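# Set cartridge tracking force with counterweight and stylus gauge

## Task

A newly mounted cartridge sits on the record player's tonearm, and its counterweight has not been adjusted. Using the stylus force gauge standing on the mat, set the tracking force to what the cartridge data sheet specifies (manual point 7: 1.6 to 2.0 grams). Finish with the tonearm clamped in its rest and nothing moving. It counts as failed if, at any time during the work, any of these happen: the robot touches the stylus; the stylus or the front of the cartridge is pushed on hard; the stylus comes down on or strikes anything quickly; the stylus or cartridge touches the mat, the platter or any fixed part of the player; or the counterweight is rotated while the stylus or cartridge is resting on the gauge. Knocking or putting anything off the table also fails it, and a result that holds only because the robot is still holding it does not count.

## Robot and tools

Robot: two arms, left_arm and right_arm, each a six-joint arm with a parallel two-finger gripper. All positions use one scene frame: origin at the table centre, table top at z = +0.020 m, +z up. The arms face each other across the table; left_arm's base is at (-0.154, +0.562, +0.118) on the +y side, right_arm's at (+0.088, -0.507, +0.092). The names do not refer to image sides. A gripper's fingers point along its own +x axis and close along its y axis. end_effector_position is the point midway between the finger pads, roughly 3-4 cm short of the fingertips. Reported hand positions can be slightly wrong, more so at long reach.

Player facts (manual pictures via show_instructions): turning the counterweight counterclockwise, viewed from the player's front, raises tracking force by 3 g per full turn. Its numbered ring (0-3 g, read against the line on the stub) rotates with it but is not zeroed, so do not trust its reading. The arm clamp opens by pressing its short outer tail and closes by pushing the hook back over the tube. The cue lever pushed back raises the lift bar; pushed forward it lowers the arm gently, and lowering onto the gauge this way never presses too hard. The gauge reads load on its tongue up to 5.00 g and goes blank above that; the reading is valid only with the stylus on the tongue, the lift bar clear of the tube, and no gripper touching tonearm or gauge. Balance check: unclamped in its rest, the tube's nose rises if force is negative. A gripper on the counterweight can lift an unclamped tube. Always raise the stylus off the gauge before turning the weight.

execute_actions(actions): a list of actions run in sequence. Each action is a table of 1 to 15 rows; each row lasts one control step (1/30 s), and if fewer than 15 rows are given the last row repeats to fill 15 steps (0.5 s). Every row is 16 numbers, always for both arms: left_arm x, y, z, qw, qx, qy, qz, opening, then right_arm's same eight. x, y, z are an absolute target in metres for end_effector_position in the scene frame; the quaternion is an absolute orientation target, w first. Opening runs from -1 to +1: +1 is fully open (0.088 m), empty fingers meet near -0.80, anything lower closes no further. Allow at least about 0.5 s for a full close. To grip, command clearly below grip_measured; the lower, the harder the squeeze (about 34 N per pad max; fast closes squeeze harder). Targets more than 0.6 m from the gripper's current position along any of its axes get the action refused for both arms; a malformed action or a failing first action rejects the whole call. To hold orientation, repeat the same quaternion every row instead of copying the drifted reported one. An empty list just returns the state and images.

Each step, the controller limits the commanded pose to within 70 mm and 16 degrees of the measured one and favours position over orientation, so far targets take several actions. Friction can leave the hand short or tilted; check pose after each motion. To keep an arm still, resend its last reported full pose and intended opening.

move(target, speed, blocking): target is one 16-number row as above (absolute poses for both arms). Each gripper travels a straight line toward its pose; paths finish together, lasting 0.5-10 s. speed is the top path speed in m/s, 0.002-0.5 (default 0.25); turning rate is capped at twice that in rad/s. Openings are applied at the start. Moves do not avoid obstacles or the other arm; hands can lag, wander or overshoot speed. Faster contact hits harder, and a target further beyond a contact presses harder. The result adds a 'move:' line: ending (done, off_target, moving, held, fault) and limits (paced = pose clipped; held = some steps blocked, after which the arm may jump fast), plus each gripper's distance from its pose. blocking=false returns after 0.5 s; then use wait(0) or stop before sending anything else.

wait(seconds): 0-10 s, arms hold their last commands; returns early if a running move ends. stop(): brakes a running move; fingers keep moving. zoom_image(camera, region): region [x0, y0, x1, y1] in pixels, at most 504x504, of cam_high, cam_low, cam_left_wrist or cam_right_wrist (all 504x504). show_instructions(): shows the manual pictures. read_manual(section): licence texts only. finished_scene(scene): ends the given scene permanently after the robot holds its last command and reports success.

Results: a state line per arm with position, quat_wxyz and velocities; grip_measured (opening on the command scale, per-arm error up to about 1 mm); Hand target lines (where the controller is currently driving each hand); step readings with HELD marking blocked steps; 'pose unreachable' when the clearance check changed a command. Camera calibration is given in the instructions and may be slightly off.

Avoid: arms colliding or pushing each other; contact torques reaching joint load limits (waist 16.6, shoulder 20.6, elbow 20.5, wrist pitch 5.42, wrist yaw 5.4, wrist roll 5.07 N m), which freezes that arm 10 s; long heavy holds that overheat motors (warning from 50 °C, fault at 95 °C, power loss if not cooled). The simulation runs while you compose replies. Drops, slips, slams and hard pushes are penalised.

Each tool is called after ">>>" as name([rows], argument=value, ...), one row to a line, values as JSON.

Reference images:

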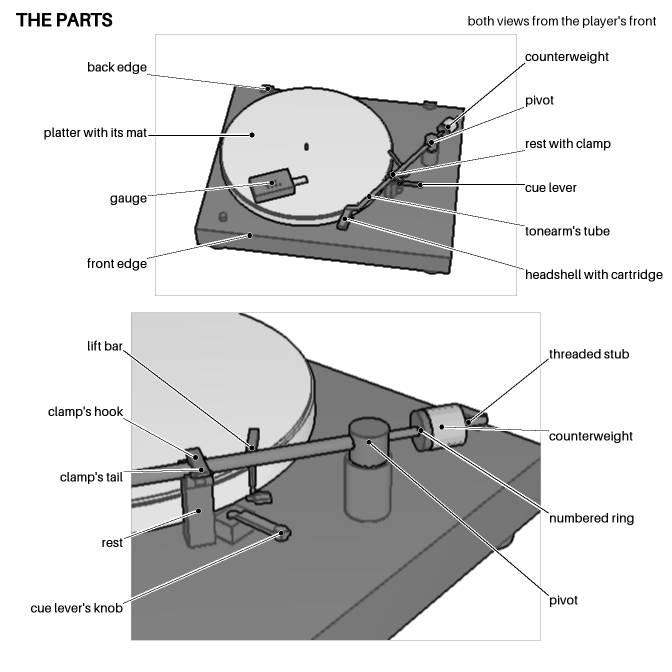

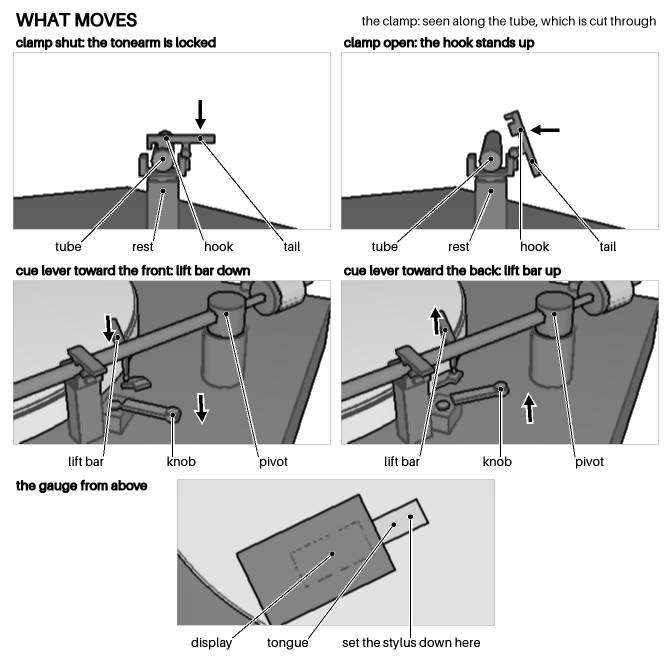

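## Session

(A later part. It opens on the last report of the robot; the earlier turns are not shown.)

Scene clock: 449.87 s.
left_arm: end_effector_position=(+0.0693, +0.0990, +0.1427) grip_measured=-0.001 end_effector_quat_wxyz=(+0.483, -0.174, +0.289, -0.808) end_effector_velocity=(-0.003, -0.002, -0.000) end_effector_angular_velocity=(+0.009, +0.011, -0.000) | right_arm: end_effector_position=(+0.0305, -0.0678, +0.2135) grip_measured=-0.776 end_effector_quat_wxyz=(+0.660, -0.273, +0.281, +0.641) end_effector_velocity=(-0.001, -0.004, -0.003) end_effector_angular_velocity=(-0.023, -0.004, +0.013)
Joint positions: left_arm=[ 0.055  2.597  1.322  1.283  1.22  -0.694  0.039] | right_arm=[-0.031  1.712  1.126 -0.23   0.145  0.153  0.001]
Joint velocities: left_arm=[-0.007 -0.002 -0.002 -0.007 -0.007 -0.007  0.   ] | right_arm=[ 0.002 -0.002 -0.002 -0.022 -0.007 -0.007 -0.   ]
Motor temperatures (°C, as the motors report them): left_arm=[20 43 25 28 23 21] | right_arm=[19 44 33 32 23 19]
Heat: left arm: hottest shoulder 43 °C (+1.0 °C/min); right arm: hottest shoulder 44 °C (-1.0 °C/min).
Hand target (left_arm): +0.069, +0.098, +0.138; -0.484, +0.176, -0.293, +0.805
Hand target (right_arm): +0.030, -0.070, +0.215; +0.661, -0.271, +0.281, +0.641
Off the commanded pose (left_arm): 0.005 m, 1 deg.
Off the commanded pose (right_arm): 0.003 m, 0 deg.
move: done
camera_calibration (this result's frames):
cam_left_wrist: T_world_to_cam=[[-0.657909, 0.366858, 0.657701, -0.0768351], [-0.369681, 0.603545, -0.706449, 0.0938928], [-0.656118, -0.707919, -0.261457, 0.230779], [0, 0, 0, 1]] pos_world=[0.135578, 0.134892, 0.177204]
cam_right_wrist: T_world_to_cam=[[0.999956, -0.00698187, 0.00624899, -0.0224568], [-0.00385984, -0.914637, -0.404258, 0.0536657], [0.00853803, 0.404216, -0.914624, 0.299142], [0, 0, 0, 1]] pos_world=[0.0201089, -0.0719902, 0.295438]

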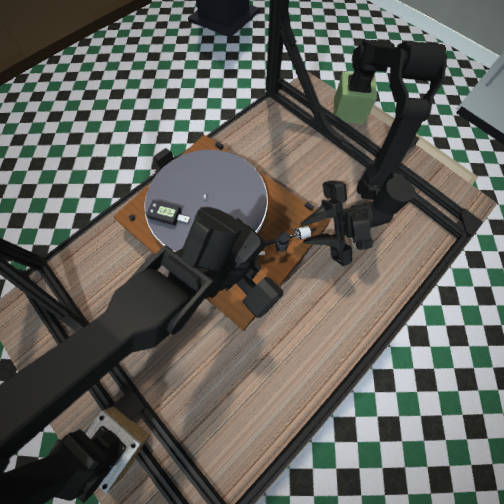

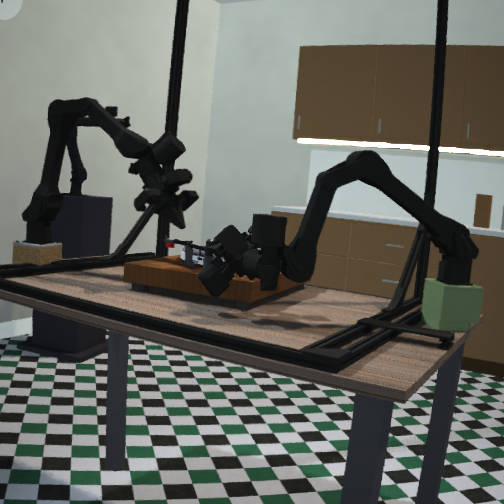

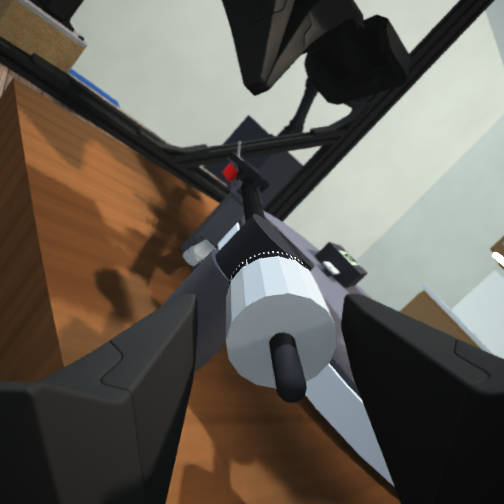

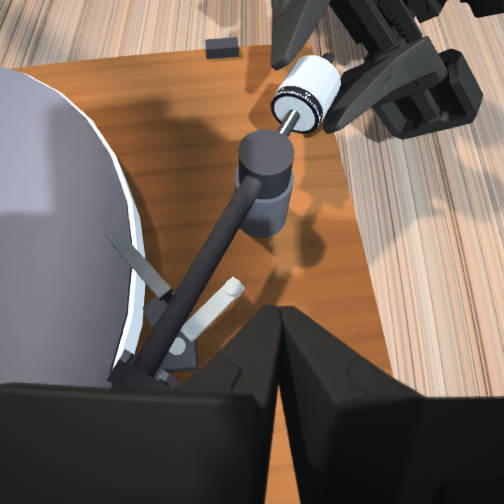

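About −1.72 in total; clamp is flat, fingers clear.

>>> finished_scene(scene=1)

The scene is finished: the task was done.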